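## Task

Find the box whose top shows the letter A and place only that box inside the tote near the door, fully within its rim. All other boxes must remain on their desks. The robot must not tip over or finish leaning, or the task fails. The result only counts if it stays in place without the robot holding it.

## Robot and tools

Robot: a simulated Hello Robot Stretch 3 with one arm. It has a two-wheeled base (0.33 m long, 0.34 m wide), a lift that slides up a mast, and a telescoping arm pointing out the robot's RIGHT side, ending in a wrist (yaw, pitch, roll) and a gripper. The base cannot move sideways, so to shift the gripper forward or back you drive the base. Turning in place pivots about the point between the wheels, 0.05 m behind the front edge. With arm retracted and wrist folded, a turn sweeps a 0.28 m radius; an unfolded level wrist reaches past that. Loose objects may occasionally get nudged by something else.

Frames: base frame has its origin on the floor between the drive wheels, x forward, y left, z up. hand_pose is reported in it, at the fingertip meeting point. The odometry frame is the base frame at scene start; heading is positive leftward, -3.142 to 3.142.

Cameras: head_camera and nav_camera on the head (aimed by head_pan_rad and head_tilt_rad), wrist_camera on the gripper. Each execute_actions result includes one image per camera, taken at the end of the call. An empty actions list just returns the current view and state.

Tool execute_actions(actions): a list run in order. Each action is {"robot": ..., "steps": n, "until": ...}; steps is 1 to 450 control steps at 30 per second (default 1). {"steps": n} alone waits. If any value is invalid or out of range, the whole call is rejected and nothing new runs. "robot" is one command, a list of up to 8 commands run in sequence (items may be {"pause_s": s}, s at most 15), or {"stop": true}, which brakes everything and clears the queue. A command may hold:
- "base": exactly one of {"translate_m": d} (offset in metres from where the base is when that command starts, forward positive, |d| at most 1) or {"rotate_rad": d} (offset in radians, counter-clockwise/left positive, |d| at most 3.2).
- "joints": absolute targets by name; unnamed joints keep their targets. lift_m 0 to 1.1 (arm height); arm_m 0 to 0.52 (extension); wrist_yaw_rad -1.345 to 4.42 (0 along the arm, positive swings toward the front, 3.0 folded over the base); wrist_pitch_rad -1.57 to 0.451 (0 level, negative tips fingers down); wrist_roll_rad -2.911 to 2.911 (0 fingers side by side); gripper_m -0.089 to 0.179 (bigger is wider; the real fingertip gap is 0.007 m less when nearly shut, 0.025 m less when fully open, zero below 0.007); head_pan_rad -3.953 to 1.73 (0 forward, positive left, -1.57 along the arm); head_tilt_rad -1.53 to 0.419 (negative looks down).
- "contact_limits": {"arm_m": e}, effort percent 1 to 100 at which the arm's motion stops; lower is gentler, too low stops instantly. Applies until arm_m's next command.
Motions in one command start together and keep going across later actions. A new command overrides at once: named joints retarget, an old queue is discarded. In a queue, the next command begins once all motions of the previous one ended "done" ("off_target" also passes for base and gripper); other endings drop the rest.

"until" ends an action early. To wait for everything to finish use "until": {"robot": {"status": "ended"}} with steps 450. Other conditions compare fields, e.g. {"robot": {"lift_m": [">", 0.3], "base_status": ["!=", "moving"]}}; operators =, !=, <, <=, >, >=; statuses take a word or ["!=", "moving"]. {"any": {"status": "ended"}} fires when any motion or the queue ends. Never wait for an exact "=" reading, since "done" allows tolerance.

Tool zoom_image(camera, region): a closer look at part of a camera's latest image; region is [x0, y0, x1, y1] in pixels from the top-left, at most 504 by 504.

Tool finished_scene(scene): ends the current scene (pass its number) after the robot holds the last command; irreversible; its result reports success and gives the next task. Let all motion stop first.

Result lines: base_status with progress (distance so far of goal); joint_goals; joint_status per joint (moving, done, off_target, contact_stop, time_out, stopped, not_commanded, torque_fault); measured_speeds; refusals, queue (idle/running/done/dropped/stopped), queue_left. "refused:"/"dropped:" lines name the goal and reason, counting from 0; "replaced:" reports how an overridden motion ended. on_its_own appears when the robot has changed a goal itself, a joint is slack or off, a motor at rest shows unusual effort, or base_tilt has drifted 3 degrees or more from its start value. Also: lidar_m (12 distances, 30-degree sectors, first straight ahead then counter-clockwise; plane 0.17 m up; "-" nothing seen), wrist_depth_mm and head_depth_mm (7x7 median depths), base_odometry, turned_by_wheels/turned_by_imu, base_tilt (forward and right positive, fixed bias up to about 4 degrees), motor_effort (percent, peak in brackets, biased and noisy).

Speed: fast base (0.30 m/s, 1.9 rad/s) only with lift_m below 0.30, arm_m below 0.03, wrist_yaw_rad above 2.54; otherwise 0.10 m/s and 0.63 rad/s. The robot keeps moving while you think.

Gripping: command gripper_m below the object's width (lower squeezes harder; overly hard triggers a force reduction that can let things slip). To let go, open at least 0.02 beyond the touching value. Readings and "done" do not prove a grasp; check images.

Cautions: fold or unfold the wrist only with lift_m 0.32 to 0.95, wrist_pitch_rad -0.4, roll near 0; once folded the lift may go to 0.25. With wrist_yaw_rad below -0.4 keep pitch at -0.5 or lower. Lift and arm stop and go slack on firm contact; the base, wrist and head do not, and wrist servos overheat into a 10 s limp torque_fault. Pushing something solid with the gripper above about 0.45 m can tip the robot, as can a second push after contact_stop, driving while holding or pushing something fixed, or snagging furniture (especially reversing). If tilted, reverse the last move in small steps, pull the gripper free, and lower lift_m to about 0.2. Avoid drops, slams, hard hits and anything falling.

Each tool is called after ">>>" by a JSON object that holds its "op" and its "data", one argument or row to a line.

## Session

I'll start by looking at the scene.

>>> {"op": "execute_actions", "data": {
  "actions": []
}}

Scene clock: 0.00 s.
robot.base_odometry: x=+0.000 y=+0.000 heading=+0.000 (m, m, rad; robot's odometry frame)
robot.turned_by_wheels: +0.000 (rad since the last result)
robot.turned_by_imu: +0.000 (rad since the last result)
robot.base_tilt: forward=+0.1 right=-1.9 (deg)
robot.lidar_m: 1.03 0.97 0.86 0.86 1.02 1.86 2.16 1.00 0.89 0.89 1.05 0.94
robot.head_depth_mm: 1518 1511 1493 1484 1467 1083 810 / 1580 1571 1551 1541 1522 1070 1460 / 1634 1622 1604 1588 1568 1047 1519 / 1678 1685 1664 1650 1630 1038 1575 / 1747 1751 1730 1720 1683 1023 1638 / 1555 1575 1596 1617 1616 1007 1243 / 1300 1310 1319 1334 1344 1070 1373
robot.base_status: not_commanded
robot.joint_positions: lift_m=+0.543 arm_m=+0.001 wrist_yaw_rad=+3.027 wrist_pitch_rad=-0.625 wrist_roll_rad=-0.013 gripper_m=+0.037 head_pan_rad=+0.012 head_tilt_rad=-0.019
robot.joint_goals: lift_m=+0.543 arm_m=+0.001 wrist_yaw_rad=+3.027 wrist_pitch_rad=-0.625 wrist_roll_rad=-0.013 gripper_m=+0.037 head_pan_rad=+0.012 head_tilt_rad=-0.019
robot.joint_status: lift_m=not_commanded arm_m=not_commanded wrist_yaw_rad=not_commanded wrist_pitch_rad=not_commanded wrist_roll_rad=not_commanded gripper_m=not_commanded head_pan_rad=not_commanded head_tilt_rad=not_commanded
robot.measured_speeds: translate_m=+0.000 rotate_rad=+0.000 lift_m=+0.000 arm_m=+0.000 wrist_yaw_rad=+0.000 wrist_pitch_rad=+0.000 wrist_roll_rad=+0.000 head_pan_rad=+0.000 head_tilt_rad=+0.000
robot: refusals=0 queue=idle queue_left=0
robot.motor_effort: left_wheel=+0 right_wheel=+0 lift_m=+24 arm_m=+0 wrist_yaw_rad=+1 wrist_pitch_rad=+6 wrist_roll_rad=+0 gripper_m=+0 head_pan_rad=+0 head_tilt_rad=+2 (%)
robot.hand_pose: x=+0.0009 y=+0.0465 z=+0.5119 quat_wxyz=(+0.255, +0.679, +0.181, +0.664) (m; robot's base frame)
robot.wrist_depth_mm: - - 921 868 834 788 741 / - - - 974 926 905 835 / - - - - - 953 914 / 896 874 876 914 891 904 886 / 769 773 771 762 796 779 772 / 682 699 697 676 651 706 677 / 624 619 - - 625 615 601
pictures: head_camera (sideways: a quarter turn clockwise sets it upright), nav_camera (sideways: a quarter turn counterclockwise sets it upright), wrist_camera
Images, in order (width x height): head_camera 896x504, nav_camera 672x504, wrist_camera 644x364.

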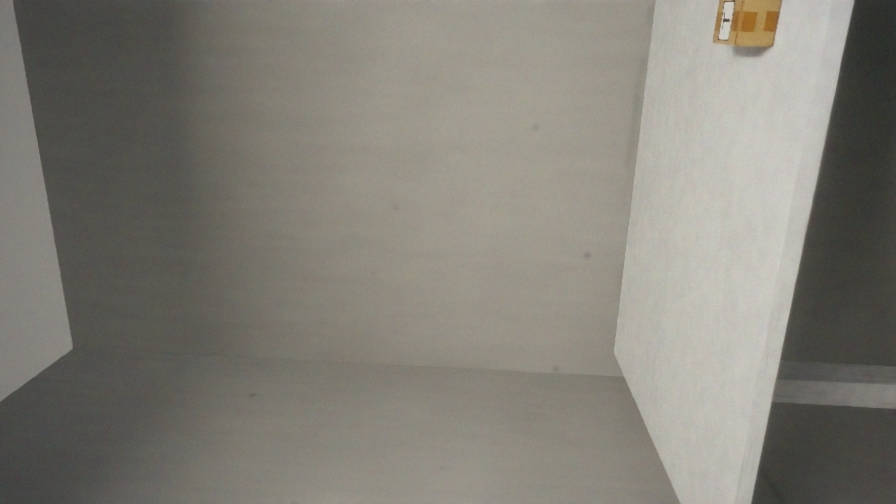

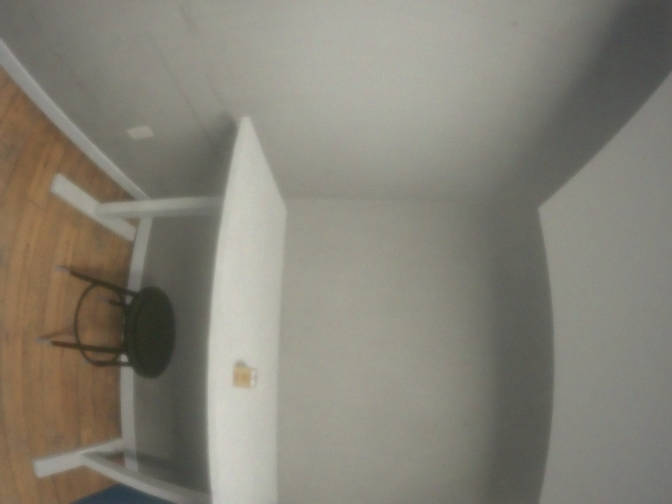

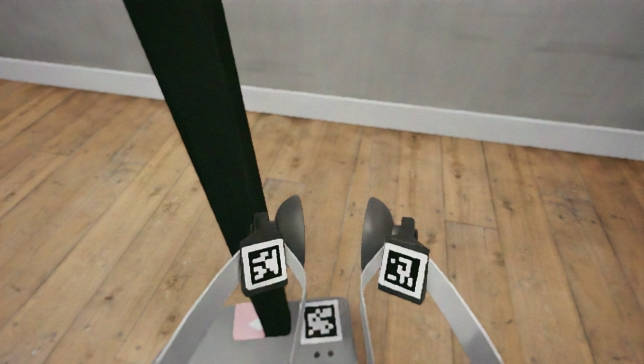

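>>> {"op": "zoom_image", "data": {
  "camera": "head_camera",
  "region": [680, 0, 820, 80]
}}

>>> {"op": "execute_actions", "data": {
  "actions": [
    {"robot": {"joints": {"head_pan_rad": -0.9, "head_tilt_rad": -0.5}}, "steps": 450, "until": {"robot": {"status": "ended"}}}
  ]
}}

Region (680, 0, 820, 80) of head_camera's 896x504 image, scaled by 3.600, with more detail than that image has; it fills the top 288 rows of this view, and the rest is white.

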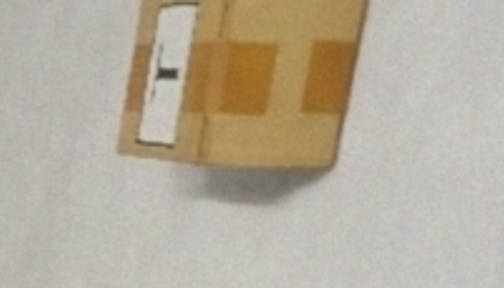

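Scene clock: 2.97 s.
robot.base_odometry: x=+0.000 y=+0.000 heading=+0.000 (m, m, rad; robot's odometry frame)
robot.turned_by_wheels: +0.000 (rad since the last result)
robot.turned_by_imu: +0.001 (rad since the last result)
robot.base_tilt: forward=+0.1 right=-2.0 (deg)
robot.lidar_m: 1.03 0.97 0.86 0.86 1.01 1.85 2.16 1.00 0.88 0.89 1.05 0.94
robot.head_depth_mm: 946 992 1034 1092 1153 1216 1270 / 1057 1113 1173 1242 1319 1418 1360 / 1195 1264 1319 1425 1551 1596 1361 / 1374 1470 1489 1664 1878 1674 1355 / 1507 1612 1476 1407 1672 1644 1347 / 1425 1526 1448 1017 1928 1648 1344 / 1351 1442 1424 998 1806 1638 1341
robot.base_status: not_commanded
robot.joint_positions: lift_m=+0.543 arm_m=+0.001 wrist_yaw_rad=+3.027 wrist_pitch_rad=-0.625 wrist_roll_rad=-0.013 gripper_m=+0.037 head_pan_rad=-0.893 head_tilt_rad=-0.494
robot.joint_goals: lift_m=+0.543 arm_m=+0.001 wrist_yaw_rad=+3.027 wrist_pitch_rad=-0.625 wrist_roll_rad=-0.013 gripper_m=+0.037 head_pan_rad=-0.900 head_tilt_rad=-0.500
robot.joint_status: lift_m=not_commanded arm_m=not_commanded wrist_yaw_rad=not_commanded wrist_pitch_rad=not_commanded wrist_roll_rad=not_commanded gripper_m=not_commanded head_pan_rad=done head_tilt_rad=done
robot.measured_speeds: translate_m=+0.000 rotate_rad=+0.000 lift_m=+0.000 arm_m=+0.000 wrist_yaw_rad=+0.000 wrist_pitch_rad=+0.000 wrist_roll_rad=+0.000 head_pan_rad=+0.000 head_tilt_rad=+0.000
robot: refusals=0 queue=done queue_left=0
robot.motor_effort: left_wheel=-1(0) right_wheel=+1(1) lift_m=+23(23) arm_m=+0(0) wrist_yaw_rad=+1(1) wrist_pitch_rad=+6(6) wrist_roll_rad=+0(0) gripper_m=+0(0) head_pan_rad=-3(31) head_tilt_rad=-4(34) (%)
robot.hand_pose: x=+0.0009 y=+0.0465 z=+0.5119 quat_wxyz=(+0.255, +0.679, +0.181, +0.664) (m; robot's base frame)
robot.wrist_depth_mm: - - 899 867 820 784 729 / - - - - 936 866 829 / - - - - - 990 937 / 888 903 885 890 882 893 897 / 770 778 792 778 801 789 778 / 689 692 690 680 669 688 691 / 624 626 - - 614 610 621
pictures: head_camera (sideways: a quarter turn clockwise sets it upright), nav_camera (sideways: a quarter turn counterclockwise sets it upright), wrist_camera
Images, in order (width x height): head_camera 896x504, nav_camera 672x504, wrist_camera 644x364.

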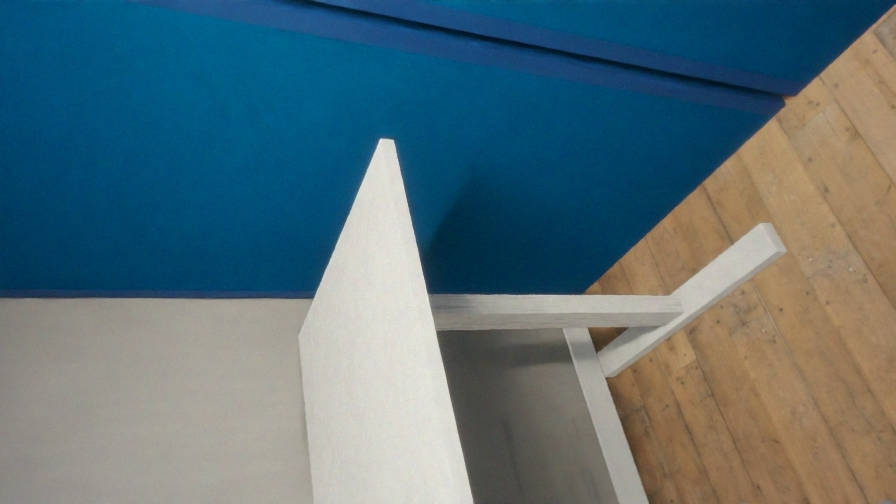

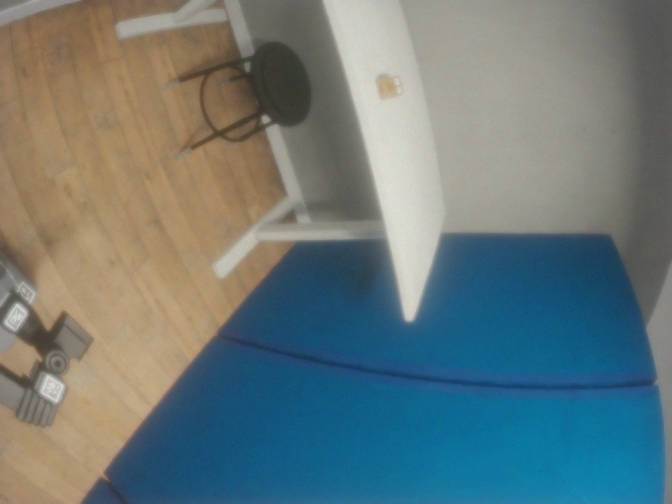

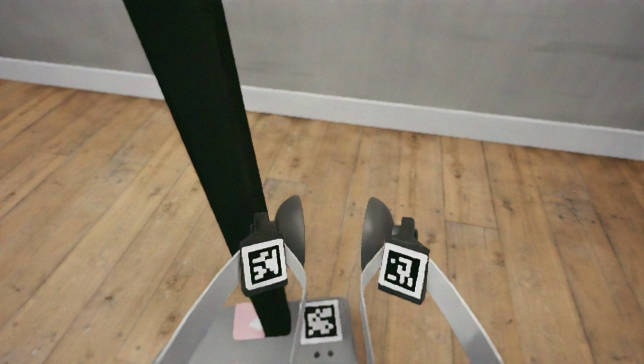

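>>> {"op": "execute_actions", "data": {
  "actions": [
    {"robot": {"joints": {"head_pan_rad": -2.6, "head_tilt_rad": -0.4, "lift_m": 0.27}}, "steps": 450, "until": {"robot": {"status": "ended"}}}
  ]
}}

Scene clock: 7.20 s.
robot.base_odometry: x=+0.000 y=+0.000 heading=+0.000 (m, m, rad; robot's odometry frame)
robot.turned_by_wheels: +0.000 (rad since the last result)
robot.turned_by_imu: +0.001 (rad since the last result)
robot.base_tilt: forward=+0.1 right=-1.9 (deg)
robot.lidar_m: 1.03 0.97 0.86 0.86 1.02 1.86 2.17 1.00 0.88 0.89 1.05 0.94
robot.head_depth_mm: 2154 2250 2357 2475 2493 1857 1467 / 1173 1268 1386 2612 2391 1834 1458 / 1060 1140 1238 1341 1481 1650 1448 / 971 1041 1117 1209 1314 1440 1442 / 897 952 1015 1090 1179 1280 1361 / 832 878 936 999 1070 1155 1250 / 775 820 867 917 983 1058 1141
robot.base_status: not_commanded
robot.joint_positions: lift_m=+0.270 arm_m=+0.001 wrist_yaw_rad=+3.027 wrist_pitch_rad=-0.626 wrist_roll_rad=-0.013 gripper_m=+0.037 head_pan_rad=-2.593 head_tilt_rad=-0.409
robot.joint_goals: lift_m=+0.270 arm_m=+0.001 wrist_yaw_rad=+3.027 wrist_pitch_rad=-0.626 wrist_roll_rad=-0.013 gripper_m=+0.037 head_pan_rad=-2.600 head_tilt_rad=-0.400
robot.joint_status: lift_m=done arm_m=not_commanded wrist_yaw_rad=not_commanded wrist_pitch_rad=not_commanded wrist_roll_rad=not_commanded gripper_m=not_commanded head_pan_rad=done head_tilt_rad=done
robot.measured_speeds: translate_m=+0.000 rotate_rad=+0.000 lift_m=+0.000 arm_m=+0.000 wrist_yaw_rad=+0.000 wrist_pitch_rad=+0.000 wrist_roll_rad=+0.000 head_pan_rad=+0.000 head_tilt_rad=+0.000
robot: refusals=0 queue=done queue_left=0
robot.motor_effort: left_wheel=+0(0) right_wheel=+0(0) lift_m=+19(24) arm_m=+0(0) wrist_yaw_rad=+1(0) wrist_pitch_rad=+6(5) wrist_roll_rad=+1(0) gripper_m=-1(0) head_pan_rad=-2(32) head_tilt_rad=+5(16) (%)
robot.hand_pose: x=+0.0008 y=+0.0464 z=+0.2393 quat_wxyz=(+0.255, +0.679, +0.181, +0.664) (m; robot's base frame)
robot.wrist_depth_mm: 985 944 884 846 814 794 719 / 760 776 756 754 757 748 747 / 630 621 619 619 602 625 600 / 535 542 - 538 519 529 519 / 476 - - - 458 456 452 / - - - - 392 398 406 / - - - - 363 359 360
pictures: head_camera (sideways: a quarter turn clockwise sets it upright), nav_camera (sideways: a quarter turn counterclockwise sets it upright), wrist_camera
Images, in order (width x height): head_camera 896x504, nav_camera 672x504, wrist_camera 644x364.

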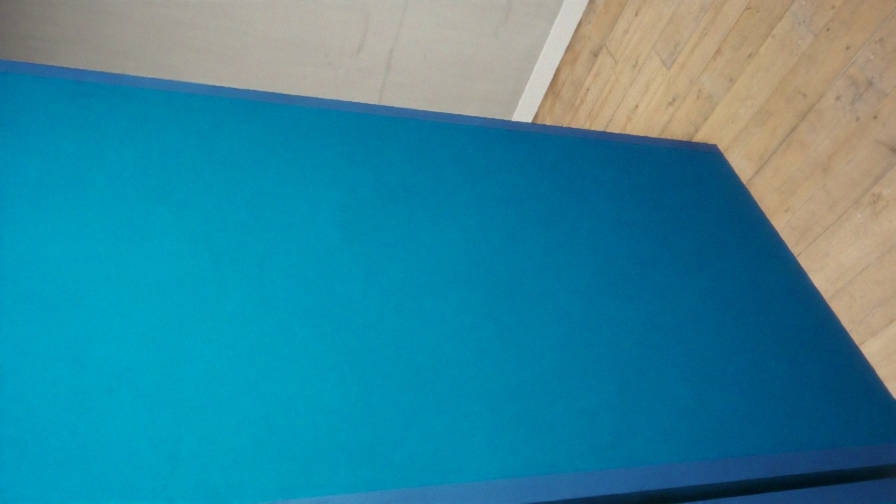

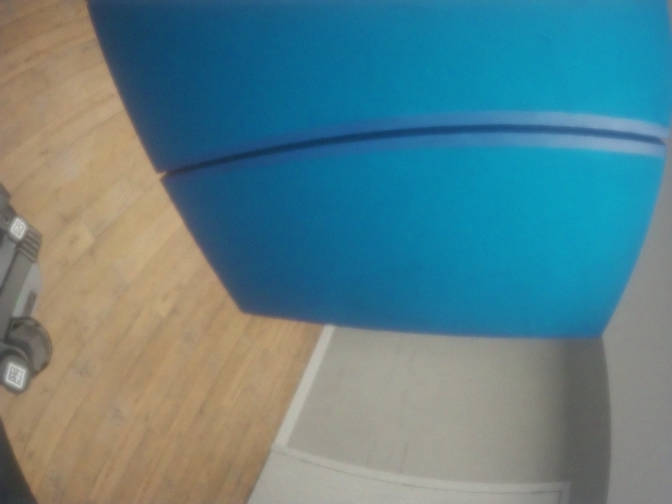

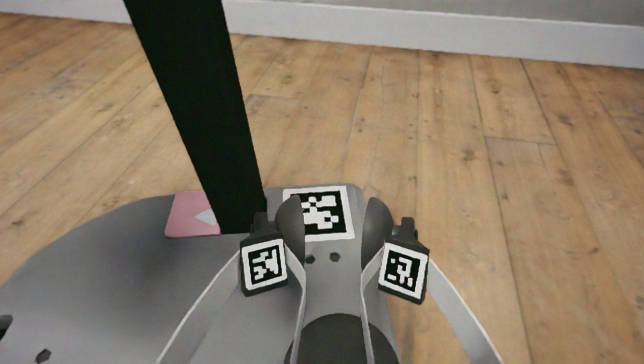

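>>> {"op": "execute_actions", "data": {
  "actions": [
    {"robot": {"base": {"rotate_rad": 2.836}, "joints": {"head_pan_rad": 0.0, "head_tilt_rad": -0.5}}, "steps": 450, "until": {"robot": {"status": "ended"}}}
  ]
}}

Scene clock: 13.53 s.
robot.base_odometry: x=+0.000 y=+0.000 heading=+2.836 (m, m, rad; robot's odometry frame)
robot.turned_by_wheels: +2.836 (rad since the last result)
robot.turned_by_imu: +2.792 (rad since the last result)
robot.base_tilt: forward=+0.1 right=-2.0 (deg)
robot.lidar_m: 2.16 1.27 0.93 0.88 0.91 1.23 0.94 1.03 0.90 0.86 0.88 1.20
robot.head_depth_mm: 1848 1998 2151 2309 2126 1680 1370 / 1827 1963 2138 2369 2123 1674 1372 / 1821 1971 2130 2338 2128 1668 1353 / 1814 1961 2141 2332 2171 1669 1350 / 1830 1963 2129 2338 2178 1661 1339 / 1840 1975 2140 2366 2154 1649 1338 / 1834 1980 2154 2345 2129 1651 1339
robot.base_status: done (rotate_rad +2.8359 of +2.8360)
robot.joint_positions: lift_m=+0.270 arm_m=+0.001 wrist_yaw_rad=+3.027 wrist_pitch_rad=-0.626 wrist_roll_rad=-0.013 gripper_m=+0.037 head_pan_rad=-0.007 head_tilt_rad=-0.494
robot.joint_goals: lift_m=+0.270 arm_m=+0.001 wrist_yaw_rad=+3.027 wrist_pitch_rad=-0.626 wrist_roll_rad=-0.013 gripper_m=+0.037 head_pan_rad=+0.000 head_tilt_rad=-0.500
robot.joint_status: lift_m=done arm_m=not_commanded wrist_yaw_rad=not_commanded wrist_pitch_rad=not_commanded wrist_roll_rad=not_commanded gripper_m=not_commanded head_pan_rad=done head_tilt_rad=done
robot.measured_speeds: translate_m=+0.000 rotate_rad=+0.000 lift_m=+0.000 arm_m=+0.000 wrist_yaw_rad=+0.000 wrist_pitch_rad=+0.000 wrist_roll_rad=+0.000 head_pan_rad=+0.000 head_tilt_rad=+0.000
robot: refusals=0 queue=done queue_left=0
robot.motor_effort: left_wheel=-2(10) right_wheel=+3(12) lift_m=+19(18) arm_m=+0(0) wrist_yaw_rad=+1(1) wrist_pitch_rad=+5(6) wrist_roll_rad=+0(0) gripper_m=-1(1) head_pan_rad=+3(32) head_tilt_rad=-4(18) (%)
robot.hand_pose: x=+0.0008 y=+0.0463 z=+0.2393 quat_wxyz=(+0.255, +0.679, +0.181, +0.664) (m; robot's base frame)
robot.wrist_depth_mm: 794 842 845 856 912 890 910 / 753 768 765 759 755 767 735 / 614 625 614 621 623 617 618 / 537 527 - 545 513 518 521 / 472 - - - 462 456 457 / - - - - 395 404 405 / - - - - 363 357 360
pictures: head_camera (sideways: a quarter turn clockwise sets it upright), nav_camera (sideways: a quarter turn counterclockwise sets it upright), wrist_camera
Images, in order (width x height): head_camera 896x504, nav_camera 672x504, wrist_camera 644x364.

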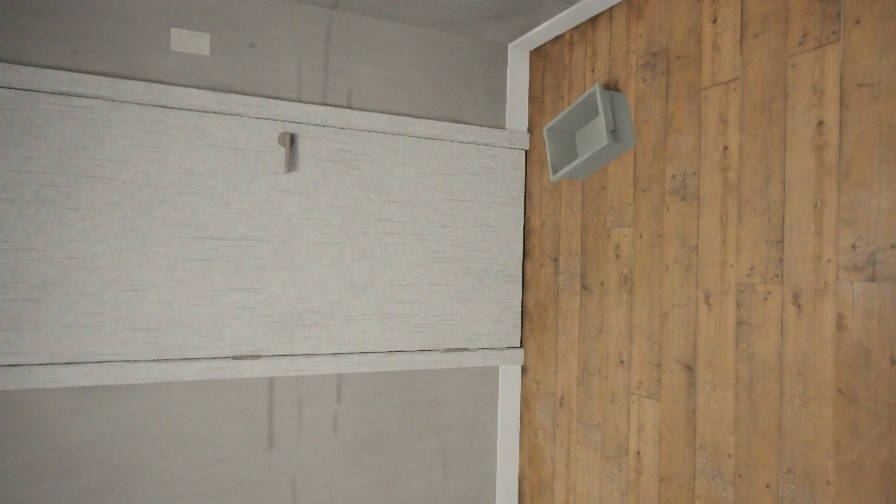

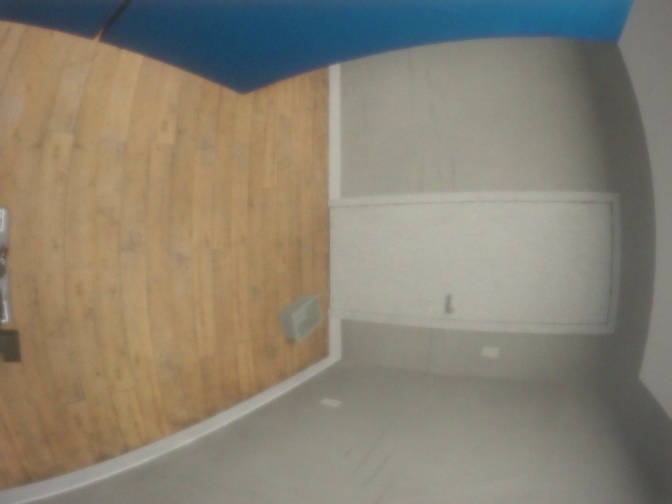

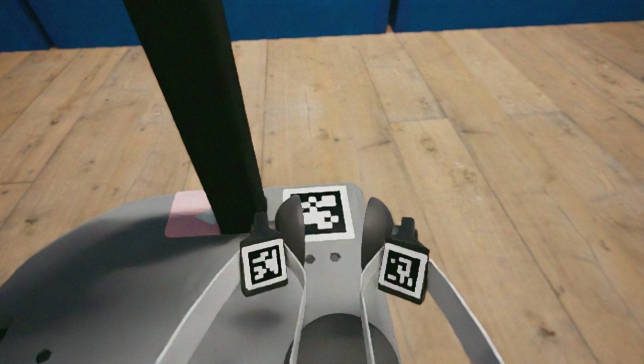

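>>> {"op": "execute_actions", "data": {
  "actions": [
    {"robot": {"base": {"rotate_rad": 0.41}}, "steps": 450, "until": {"robot": {"status": "ended"}}},
    {"robot": {"base": {"translate_m": 1.0}, "joints": {"head_pan_rad": 0.5, "head_tilt_rad": -0.4}}, "steps": 450, "until": {"robot": {"translate_m": [">", 0.8]}}},
    {"robot": [{"base": {"translate_m": 1.0}}, {"base": {"rotate_rad": 1.2}}], "steps": 450, "until": {"robot": {"status": "ended"}}}
  ]
}}

Scene clock: 39.83 s.
robot.base_odometry: x=-1.799 y=-0.188 heading=-1.837 (m, m, rad; robot's odometry frame)
robot.turned_by_wheels: +1.610 (rad since the last result)
robot.turned_by_imu: +1.583 (rad since the last result)
robot.base_tilt: forward=+0.1 right=-1.9 (deg)
robot.lidar_m: 2.01 0.66 0.51 0.79 2.17 1.60 1.55 0.67 0.51 0.50 0.52 0.71
robot.head_depth_mm: 2790 2906 3047 3201 2556 1865 1473 / 2952 3083 3192 3425 2535 1852 1462 / 3081 3247 3351 3616 2510 1849 1445 / 3226 3453 3594 3599 2498 1824 1442 / 3349 3532 3721 3188 2229 1703 1364 / 582 614 648 687 735 786 844 / 516 541 568 599 633 670 714
robot.base_status: done (rotate_rad +1.1999 of +1.2000)
robot.joint_positions: lift_m=+0.270 arm_m=+0.001 wrist_yaw_rad=+3.027 wrist_pitch_rad=-0.626 wrist_roll_rad=-0.013 gripper_m=+0.037 head_pan_rad=+0.493 head_tilt_rad=-0.408
robot.joint_goals: lift_m=+0.270 arm_m=+0.001 wrist_yaw_rad=+3.027 wrist_pitch_rad=-0.626 wrist_roll_rad=-0.013 gripper_m=+0.037 head_pan_rad=+0.500 head_tilt_rad=-0.400
robot.joint_status: lift_m=done arm_m=not_commanded wrist_yaw_rad=not_commanded wrist_pitch_rad=not_commanded wrist_roll_rad=not_commanded gripper_m=not_commanded head_pan_rad=done head_tilt_rad=done
robot.measured_speeds: translate_m=+0.000 rotate_rad=+0.000 lift_m=+0.000 arm_m=+0.000 wrist_yaw_rad=+0.000 wrist_pitch_rad=+0.000 wrist_roll_rad=+0.000 head_pan_rad=+0.000 head_tilt_rad=+0.000
robot: refusals=0 queue=done queue_left=0
robot.motor_effort: left_wheel=-2(10) right_wheel=+3(12) lift_m=+19(18) arm_m=+0(0) wrist_yaw_rad=+1(1) wrist_pitch_rad=+6(6) wrist_roll_rad=+0(0) gripper_m=+0(0) head_pan_rad=+3(23) head_tilt_rad=+4(18) (%)
robot.hand_pose: x=+0.0008 y=+0.0463 z=+0.2393 quat_wxyz=(+0.255, +0.679, +0.181, +0.664) (m; robot's base frame)
robot.wrist_depth_mm: 981 985 986 957 556 512 532 / 746 773 748 736 611 594 592 / 614 630 625 626 611 615 612 / 527 533 - 541 526 517 520 / 469 - - - 459 454 453 / - - - - 393 402 397 / - - - - 358 360 362
pictures: head_camera (sideways: a quarter turn clockwise sets it upright), nav_camera (sideways: a quarter turn counterclockwise sets it upright), wrist_camera
Images, in order (width x height): head_camera 896x504, nav_camera 672x504, wrist_camera 644x364.

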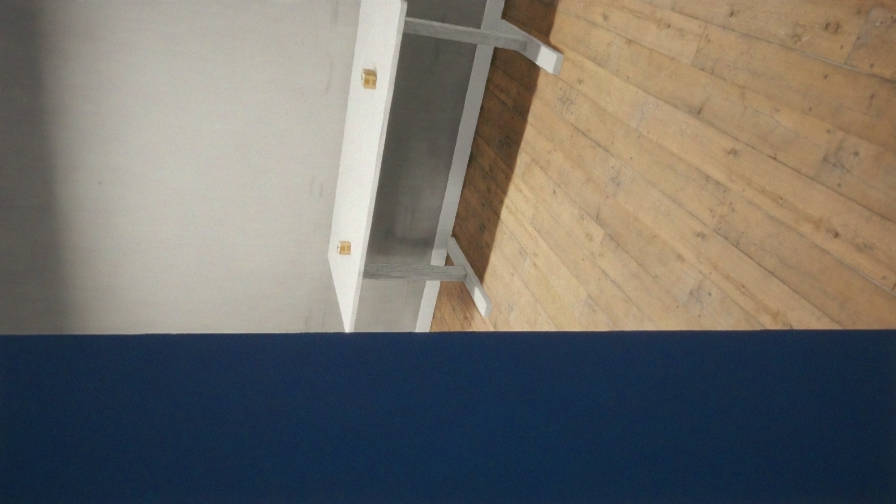

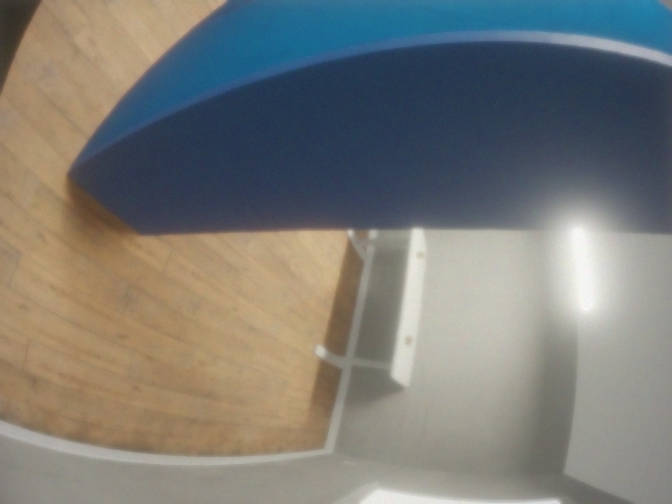

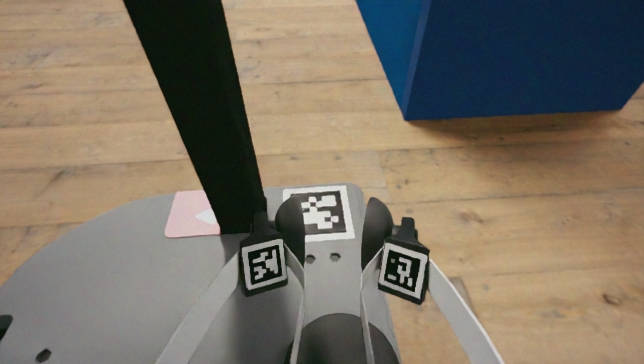

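>>> {"op": "zoom_image", "data": {
  "camera": "head_camera",
  "region": [340, 50, 400, 110]
}}

>>> {"op": "zoom_image", "data": {
  "camera": "head_camera",
  "region": [315, 220, 375, 280]
}}

Region (340, 50, 400, 110) of head_camera's 896x504 image, scaled by 8.400, with more detail than that image has.

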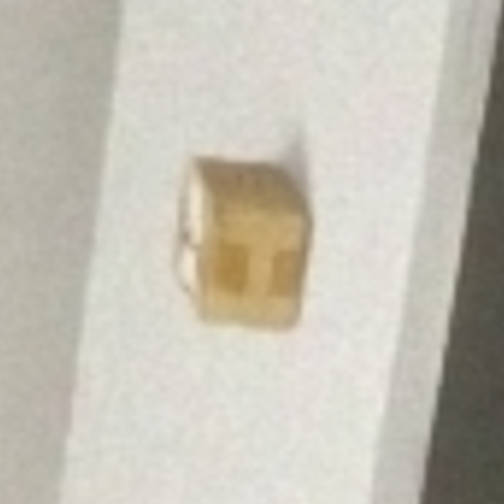

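Region (315, 220, 375, 280) of head_camera's 896x504 image, scaled by 8.400, with more detail than that image has.

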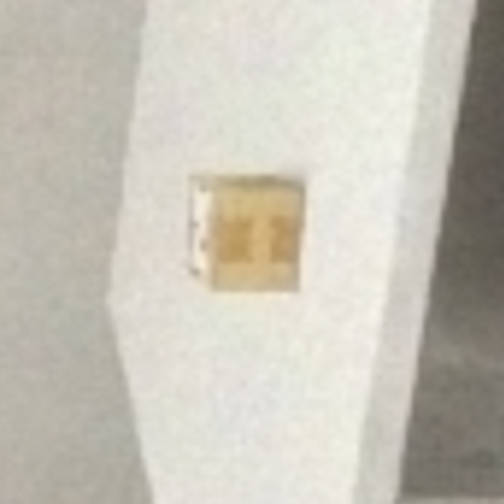

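>>> {"op": "execute_actions", "data": {
  "actions": [
    {"robot": {"base": {"translate_m": 1.0}, "joints": {"head_pan_rad": 0.7, "head_tilt_rad": -0.5}}, "steps": 450, "until": {"robot": {"translate_m": [">", 0.6]}}},
    {"robot": {"base": {"translate_m": 1.0}}, "steps": 450, "until": {"robot": {"status": "ended"}}}
  ]
}}

Scene clock: 51.40 s.
robot.base_odometry: x=-2.221 y=-1.735 heading=-1.837 (m, m, rad; robot's odometry frame)
robot.turned_by_wheels: +0.000 (rad since the last result)
robot.turned_by_imu: -0.001 (rad since the last result)
robot.base_tilt: forward=+0.1 right=-2.0 (deg)
robot.lidar_m: 1.62 1.23 2.03 2.86 1.69 1.07 1.95 0.72 0.53 0.51 0.53 0.74
robot.head_depth_mm: 1455 1546 1637 1436 1135 1634 1360 / 1547 1662 1760 1414 1129 1633 1366 / 1672 1793 1913 1313 2019 1668 1355 / 1829 1952 2051 1394 2171 1656 1352 / 2015 2154 2226 1570 2154 1666 1347 / 2200 2410 2497 2165 2153 1651 1340 / 2486 2697 2917 2855 2113 1643 1342
robot.base_status: done (translate_m +1.0000 of +1.0000)
robot.joint_positions: lift_m=+0.270 arm_m=+0.001 wrist_yaw_rad=+3.027 wrist_pitch_rad=-0.626 wrist_roll_rad=-0.013 gripper_m=+0.037 head_pan_rad=+0.693 head_tilt_rad=-0.495
robot.joint_goals: lift_m=+0.270 arm_m=+0.001 wrist_yaw_rad=+3.027 wrist_pitch_rad=-0.626 wrist_roll_rad=-0.013 gripper_m=+0.037 head_pan_rad=+0.700 head_tilt_rad=-0.500
robot.joint_status: lift_m=done arm_m=not_commanded wrist_yaw_rad=not_commanded wrist_pitch_rad=not_commanded wrist_roll_rad=not_commanded gripper_m=not_commanded head_pan_rad=done head_tilt_rad=done
robot.measured_speeds: translate_m=+0.000 rotate_rad=+0.000 lift_m=+0.000 arm_m=+0.000 wrist_yaw_rad=+0.000 wrist_pitch_rad=+0.000 wrist_roll_rad=+0.000 head_pan_rad=+0.000 head_tilt_rad=+0.000
robot: refusals=0 queue=done queue_left=0
robot.motor_effort: left_wheel=-2(7) right_wheel=+2(11) lift_m=+19(19) arm_m=+0(0) wrist_yaw_rad=+1(0) wrist_pitch_rad=+6(6) wrist_roll_rad=+1(0) gripper_m=+0(1) head_pan_rad=+3(15) head_tilt_rad=-3(17) (%)
robot.hand_pose: x=+0.0008 y=+0.0463 z=+0.2393 quat_wxyz=(+0.255, +0.679, +0.181, +0.664) (m; robot's base frame)
robot.wrist_depth_mm: - 979 959 961 945 966 927 / 772 757 746 761 767 752 754 / 621 602 625 607 620 626 616 / 523 531 - 542 514 532 521 / 473 - - - 459 459 455 / - - - - 393 401 399 / - - - - 362 358 356
pictures: head_camera (sideways: a quarter turn clockwise sets it upright), nav_camera (sideways: a quarter turn counterclockwise sets it upright), wrist_camera
Images, in order (width x height): head_camera 896x504, nav_camera 672x504, wrist_camera 644x364.

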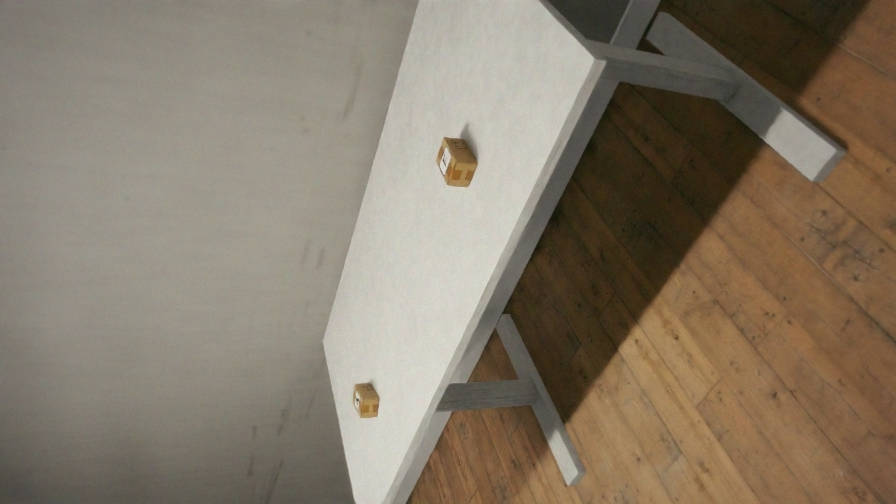

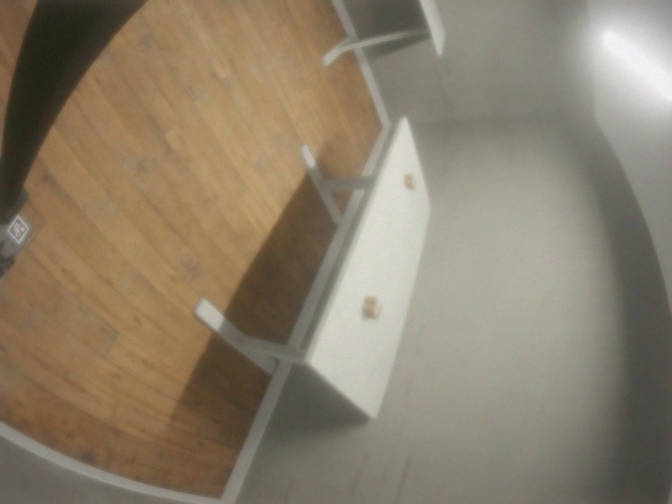

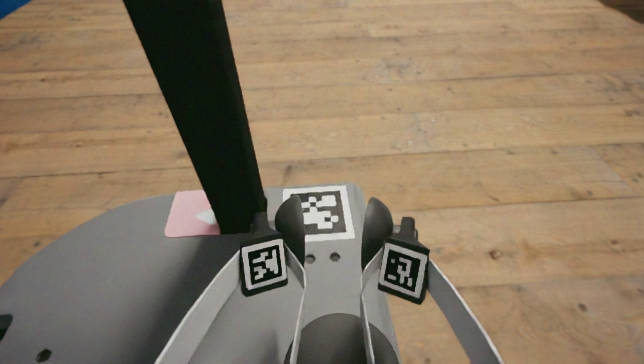

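>>> {"op": "zoom_image", "data": {
  "camera": "head_camera",
  "region": [420, 125, 500, 205]
}}

>>> {"op": "zoom_image", "data": {
  "camera": "head_camera",
  "region": [335, 370, 395, 430]
}}

Region (420, 125, 500, 205) of head_camera's 896x504 image, scaled by 6.300, with more detail than that image has.

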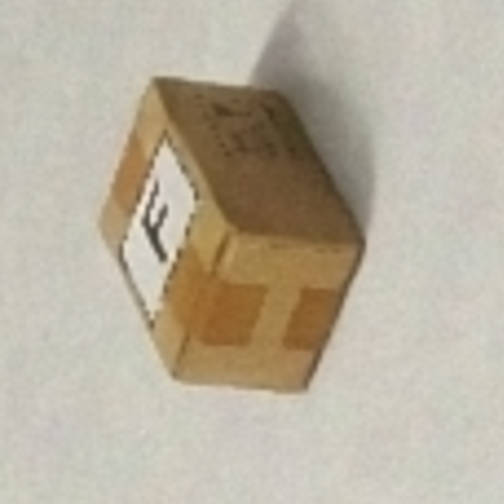

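Region (335, 370, 395, 430) of head_camera's 896x504 image, scaled by 8.400, with more detail than that image has.

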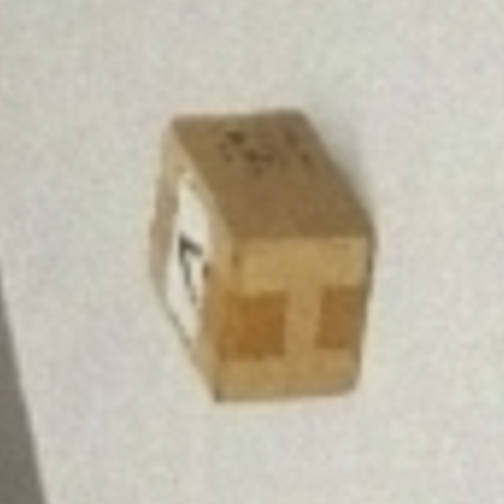

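>>> {"op": "execute_actions", "data": {
  "actions": [
    {"robot": {"base": {"rotate_rad": 1.31}, "joints": {"wrist_pitch_rad": -0.4, "wrist_roll_rad": 0.0}}, "steps": 450, "until": {"robot": {"base_status": ["!=", "moving"]}}},
    {"robot": {"base": {"translate_m": 1.0}, "joints": {"head_pan_rad": -1.57, "head_tilt_rad": -0.8}}, "steps": 450, "until": {"robot": {"translate_m": [">", 0.55]}}},
    {"robot": {"base": {"translate_m": 1.0}}, "steps": 450, "until": {"robot": {"base_status": ["!=", "moving"]}}},
    {"robot": {"base": {"rotate_rad": 0.275}, "joints": {"lift_m": 0.5}}, "steps": 450, "until": {"robot": {"status": "ended"}}}
  ]
}}

Scene clock: 89.83 s.
robot.base_odometry: x=-0.878 y=-2.517 heading=-0.253 (m, m, rad; robot's odometry frame)
robot.turned_by_wheels: +1.585 (rad since the last result)
robot.turned_by_imu: +1.559 (rad since the last result)
robot.base_tilt: forward=+0.0 right=-1.9 (deg)
robot.lidar_m: 1.30 1.71 1.57 1.37 1.90 2.09 2.02 1.30 1.26 0.79 1.27 1.76
robot.head_depth_mm: 1013 1144 1116 863 702 1341 1167 / 1020 1151 1113 857 719 1346 1162 / 1023 1157 1104 806 716 1338 1157 / 1030 1165 1100 833 714 1337 1158 / 1035 1173 1098 850 712 1307 1158 / 1042 1179 1092 845 729 1329 1150 / 1044 1179 1370 903 726 1323 1156
robot.base_status: done (rotate_rad +0.2749 of +0.2750)
robot.joint_positions: lift_m=+0.500 arm_m=+0.001 wrist_yaw_rad=+3.027 wrist_pitch_rad=-0.417 wrist_roll_rad=-0.004 gripper_m=+0.037 head_pan_rad=-1.563 head_tilt_rad=-0.791
robot.joint_goals: lift_m=+0.500 arm_m=+0.001 wrist_yaw_rad=+3.027 wrist_pitch_rad=-0.400 wrist_roll_rad=+0.000 gripper_m=+0.037 head_pan_rad=-1.570 head_tilt_rad=-0.800
robot.joint_status: lift_m=done arm_m=not_commanded wrist_yaw_rad=not_commanded wrist_pitch_rad=done wrist_roll_rad=done gripper_m=not_commanded head_pan_rad=done head_tilt_rad=done
robot.measured_speeds: translate_m=+0.000 rotate_rad=+0.000 lift_m=+0.000 arm_m=+0.000 wrist_yaw_rad=+0.000 wrist_pitch_rad=+0.000 wrist_roll_rad=+0.000 head_pan_rad=+0.000 head_tilt_rad=+0.000
robot: refusals=0 queue=done queue_left=0
robot.motor_effort: left_wheel=-3(10) right_wheel=+2(11) lift_m=+27(28) arm_m=-1(1) wrist_yaw_rad=+1(1) wrist_pitch_rad=+8(4) wrist_roll_rad=+2(0) gripper_m=+0(0) head_pan_rad=-2(32) head_tilt_rad=-5(31) (%)
robot.hand_pose: x=+0.0043 y=+0.0771 z=+0.5127 quat_wxyz=(+0.186, +0.697, +0.107, +0.684) (m; robot's base frame)
robot.wrist_depth_mm: - - - - - - - / - - - - - - - / - - - - - - - / - - - - - - - / 893 898 - 874 903 871 868 / 778 749 - 743 727 740 728 / 657 645 626 640 647 649 649
pictures: head_camera (sideways: a quarter turn clockwise sets it upright), nav_camera (sideways: a quarter turn counterclockwise sets it upright), wrist_camera
Images, in order (width x height): head_camera 896x504, nav_camera 672x504, wrist_camera 644x364.

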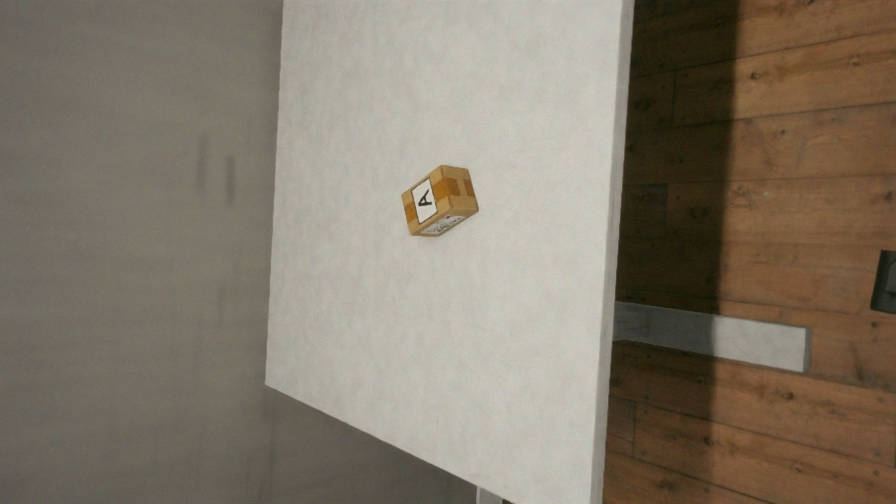

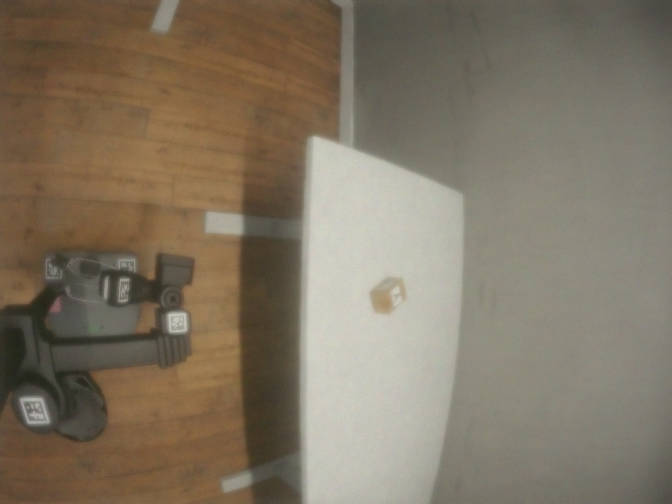

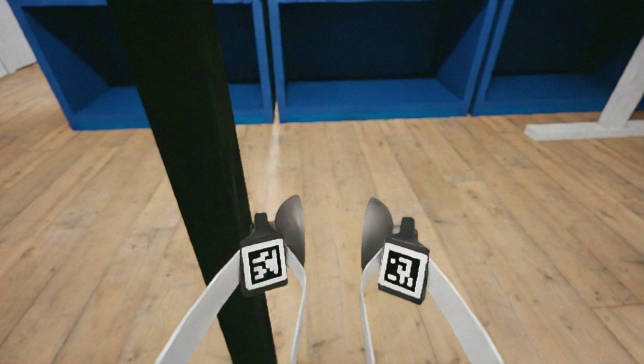

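>>> {"op": "zoom_image", "data": {
  "camera": "head_camera",
  "region": [380, 140, 500, 260]
}}

Region (380, 140, 500, 260) of head_camera's 896x504 image, scaled by 4.200, with more detail than that image has.

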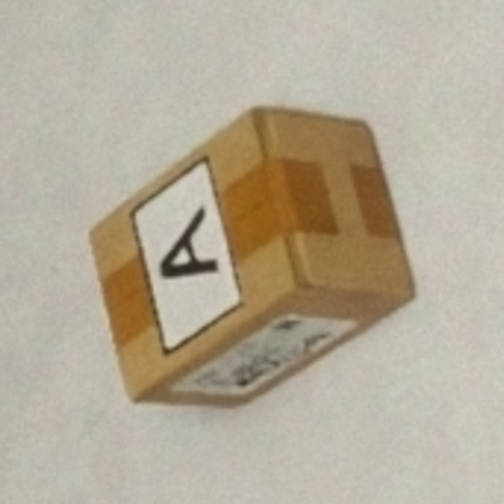

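>>> {"op": "execute_actions", "data": {
  "actions": [
    {"robot": {"base": {"translate_m": -0.03}, "joints": {"lift_m": 0.97, "wrist_yaw_rad": 1.5, "gripper_m": 0.13}}, "steps": 450, "until": {"robot": {"wrist_yaw_rad": ["<", 1.8]}}},
    {"robot": {"joints": {"wrist_pitch_rad": -1.4, "wrist_yaw_rad": 0.41}}, "steps": 450, "until": {"robot": {"lift_m": [">", 0.9], "wrist_pitch_rad": ["<", -1.3]}}},
    {"robot": {"joints": {"arm_m": 0.45}}, "steps": 450, "until": {"robot": {"status": "ended"}}}
  ]
}}

Scene clock: 119.17 s.
robot.base_odometry: x=-0.907 y=-2.510 heading=-0.253 (m, m, rad; robot's odometry frame)
robot.turned_by_wheels: +0.000 (rad since the last result)
robot.turned_by_imu: +0.002 (rad since the last result)
robot.base_tilt: forward=+0.1 right=-1.9 (deg)
robot.lidar_m: 1.34 1.73 1.58 1.37 1.90 2.06 1.99 1.28 1.26 0.80 0.81 1.76
robot.head_depth_mm: 998 - 1114 864 701 1342 1166 / 985 1190 1108 859 719 1345 1167 / 991 - 1066 829 715 1341 1162 / 1024 1142 1061 825 712 1329 1152 / 1032 1170 1096 850 711 1317 1154 / 1035 1179 1097 842 728 1330 1152 / 1045 1184 1340 845 727 1330 1152
robot.base_status: done (translate_m -0.0300 of -0.0300)
robot.joint_positions: lift_m=+0.970 arm_m=+0.450 wrist_yaw_rad=+0.410 wrist_pitch_rad=-1.400 wrist_roll_rad=-0.002 gripper_m=+0.130 head_pan_rad=-1.563 head_tilt_rad=-0.791
robot.joint_goals: lift_m=+0.970 arm_m=+0.450 wrist_yaw_rad=+0.410 wrist_pitch_rad=-1.400 wrist_roll_rad=+0.000 gripper_m=+0.130 head_pan_rad=-1.570 head_tilt_rad=-0.800
robot.joint_status: lift_m=done arm_m=done wrist_yaw_rad=done wrist_pitch_rad=done wrist_roll_rad=done gripper_m=done head_pan_rad=done head_tilt_rad=done
robot.measured_speeds: translate_m=+0.000 rotate_rad=+0.000 lift_m=+0.000 arm_m=+0.000 wrist_yaw_rad=+0.000 wrist_pitch_rad=+0.000 wrist_roll_rad=+0.000 head_pan_rad=+0.000 head_tilt_rad=+0.000
robot: refusals=0 queue=done queue_left=0
robot.motor_effort: left_wheel=-3(8) right_wheel=+2(5) lift_m=+28(28) arm_m=+4(5) wrist_yaw_rad=+0(3) wrist_pitch_rad=+0(10) wrist_roll_rad=+2(2) gripper_m=+0(81) head_pan_rad=-2(2) head_tilt_rad=-6(6) (%)
robot.hand_pose: x=-0.0137 y=-0.6130 z=+0.8518 quat_wxyz=(+0.623, +0.556, -0.436, -0.336) (m; robot's base frame)
robot.wrist_depth_mm: 304 300 298 292 291 288 287 / 307 302 302 296 295 288 287 / 308 304 302 299 293 294 289 / 311 305 304 300 294 295 289 / 312 310 302 301 297 293 291 / - 307 307 301 300 - 296 / - - 306 303 298 297 292
pictures: head_camera (sideways: a quarter turn clockwise sets it upright), nav_camera (sideways: a quarter turn counterclockwise sets it upright), wrist_camera
Images, in order (width x height): head_camera 896x504, nav_camera 672x504, wrist_camera 644x364.

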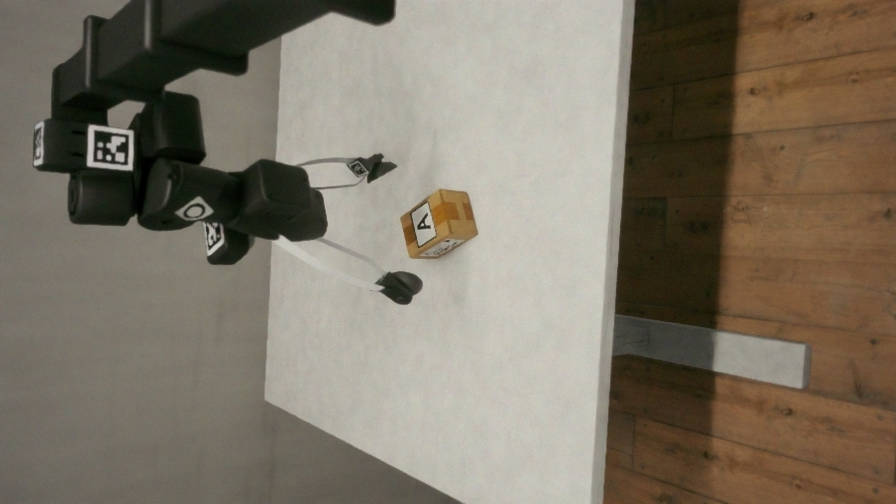

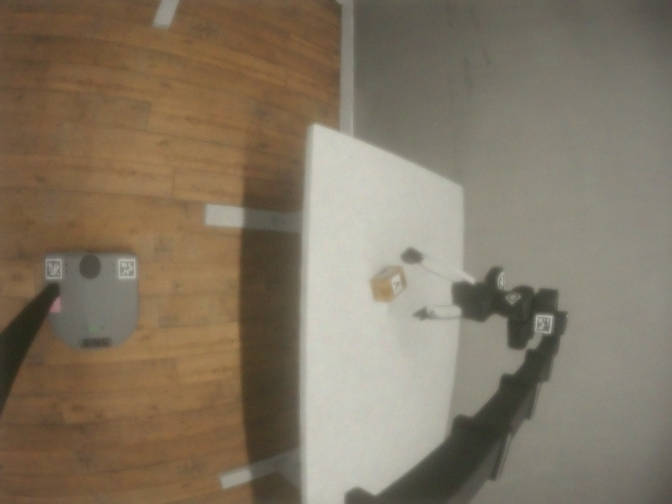

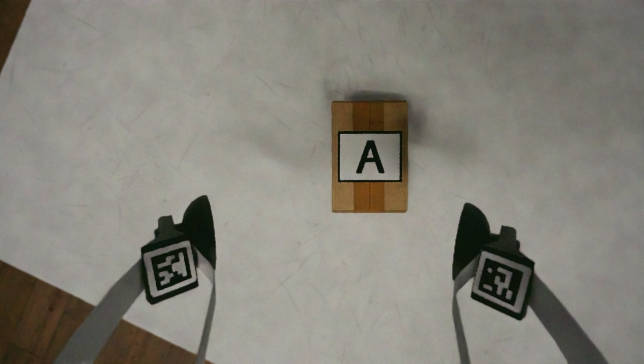

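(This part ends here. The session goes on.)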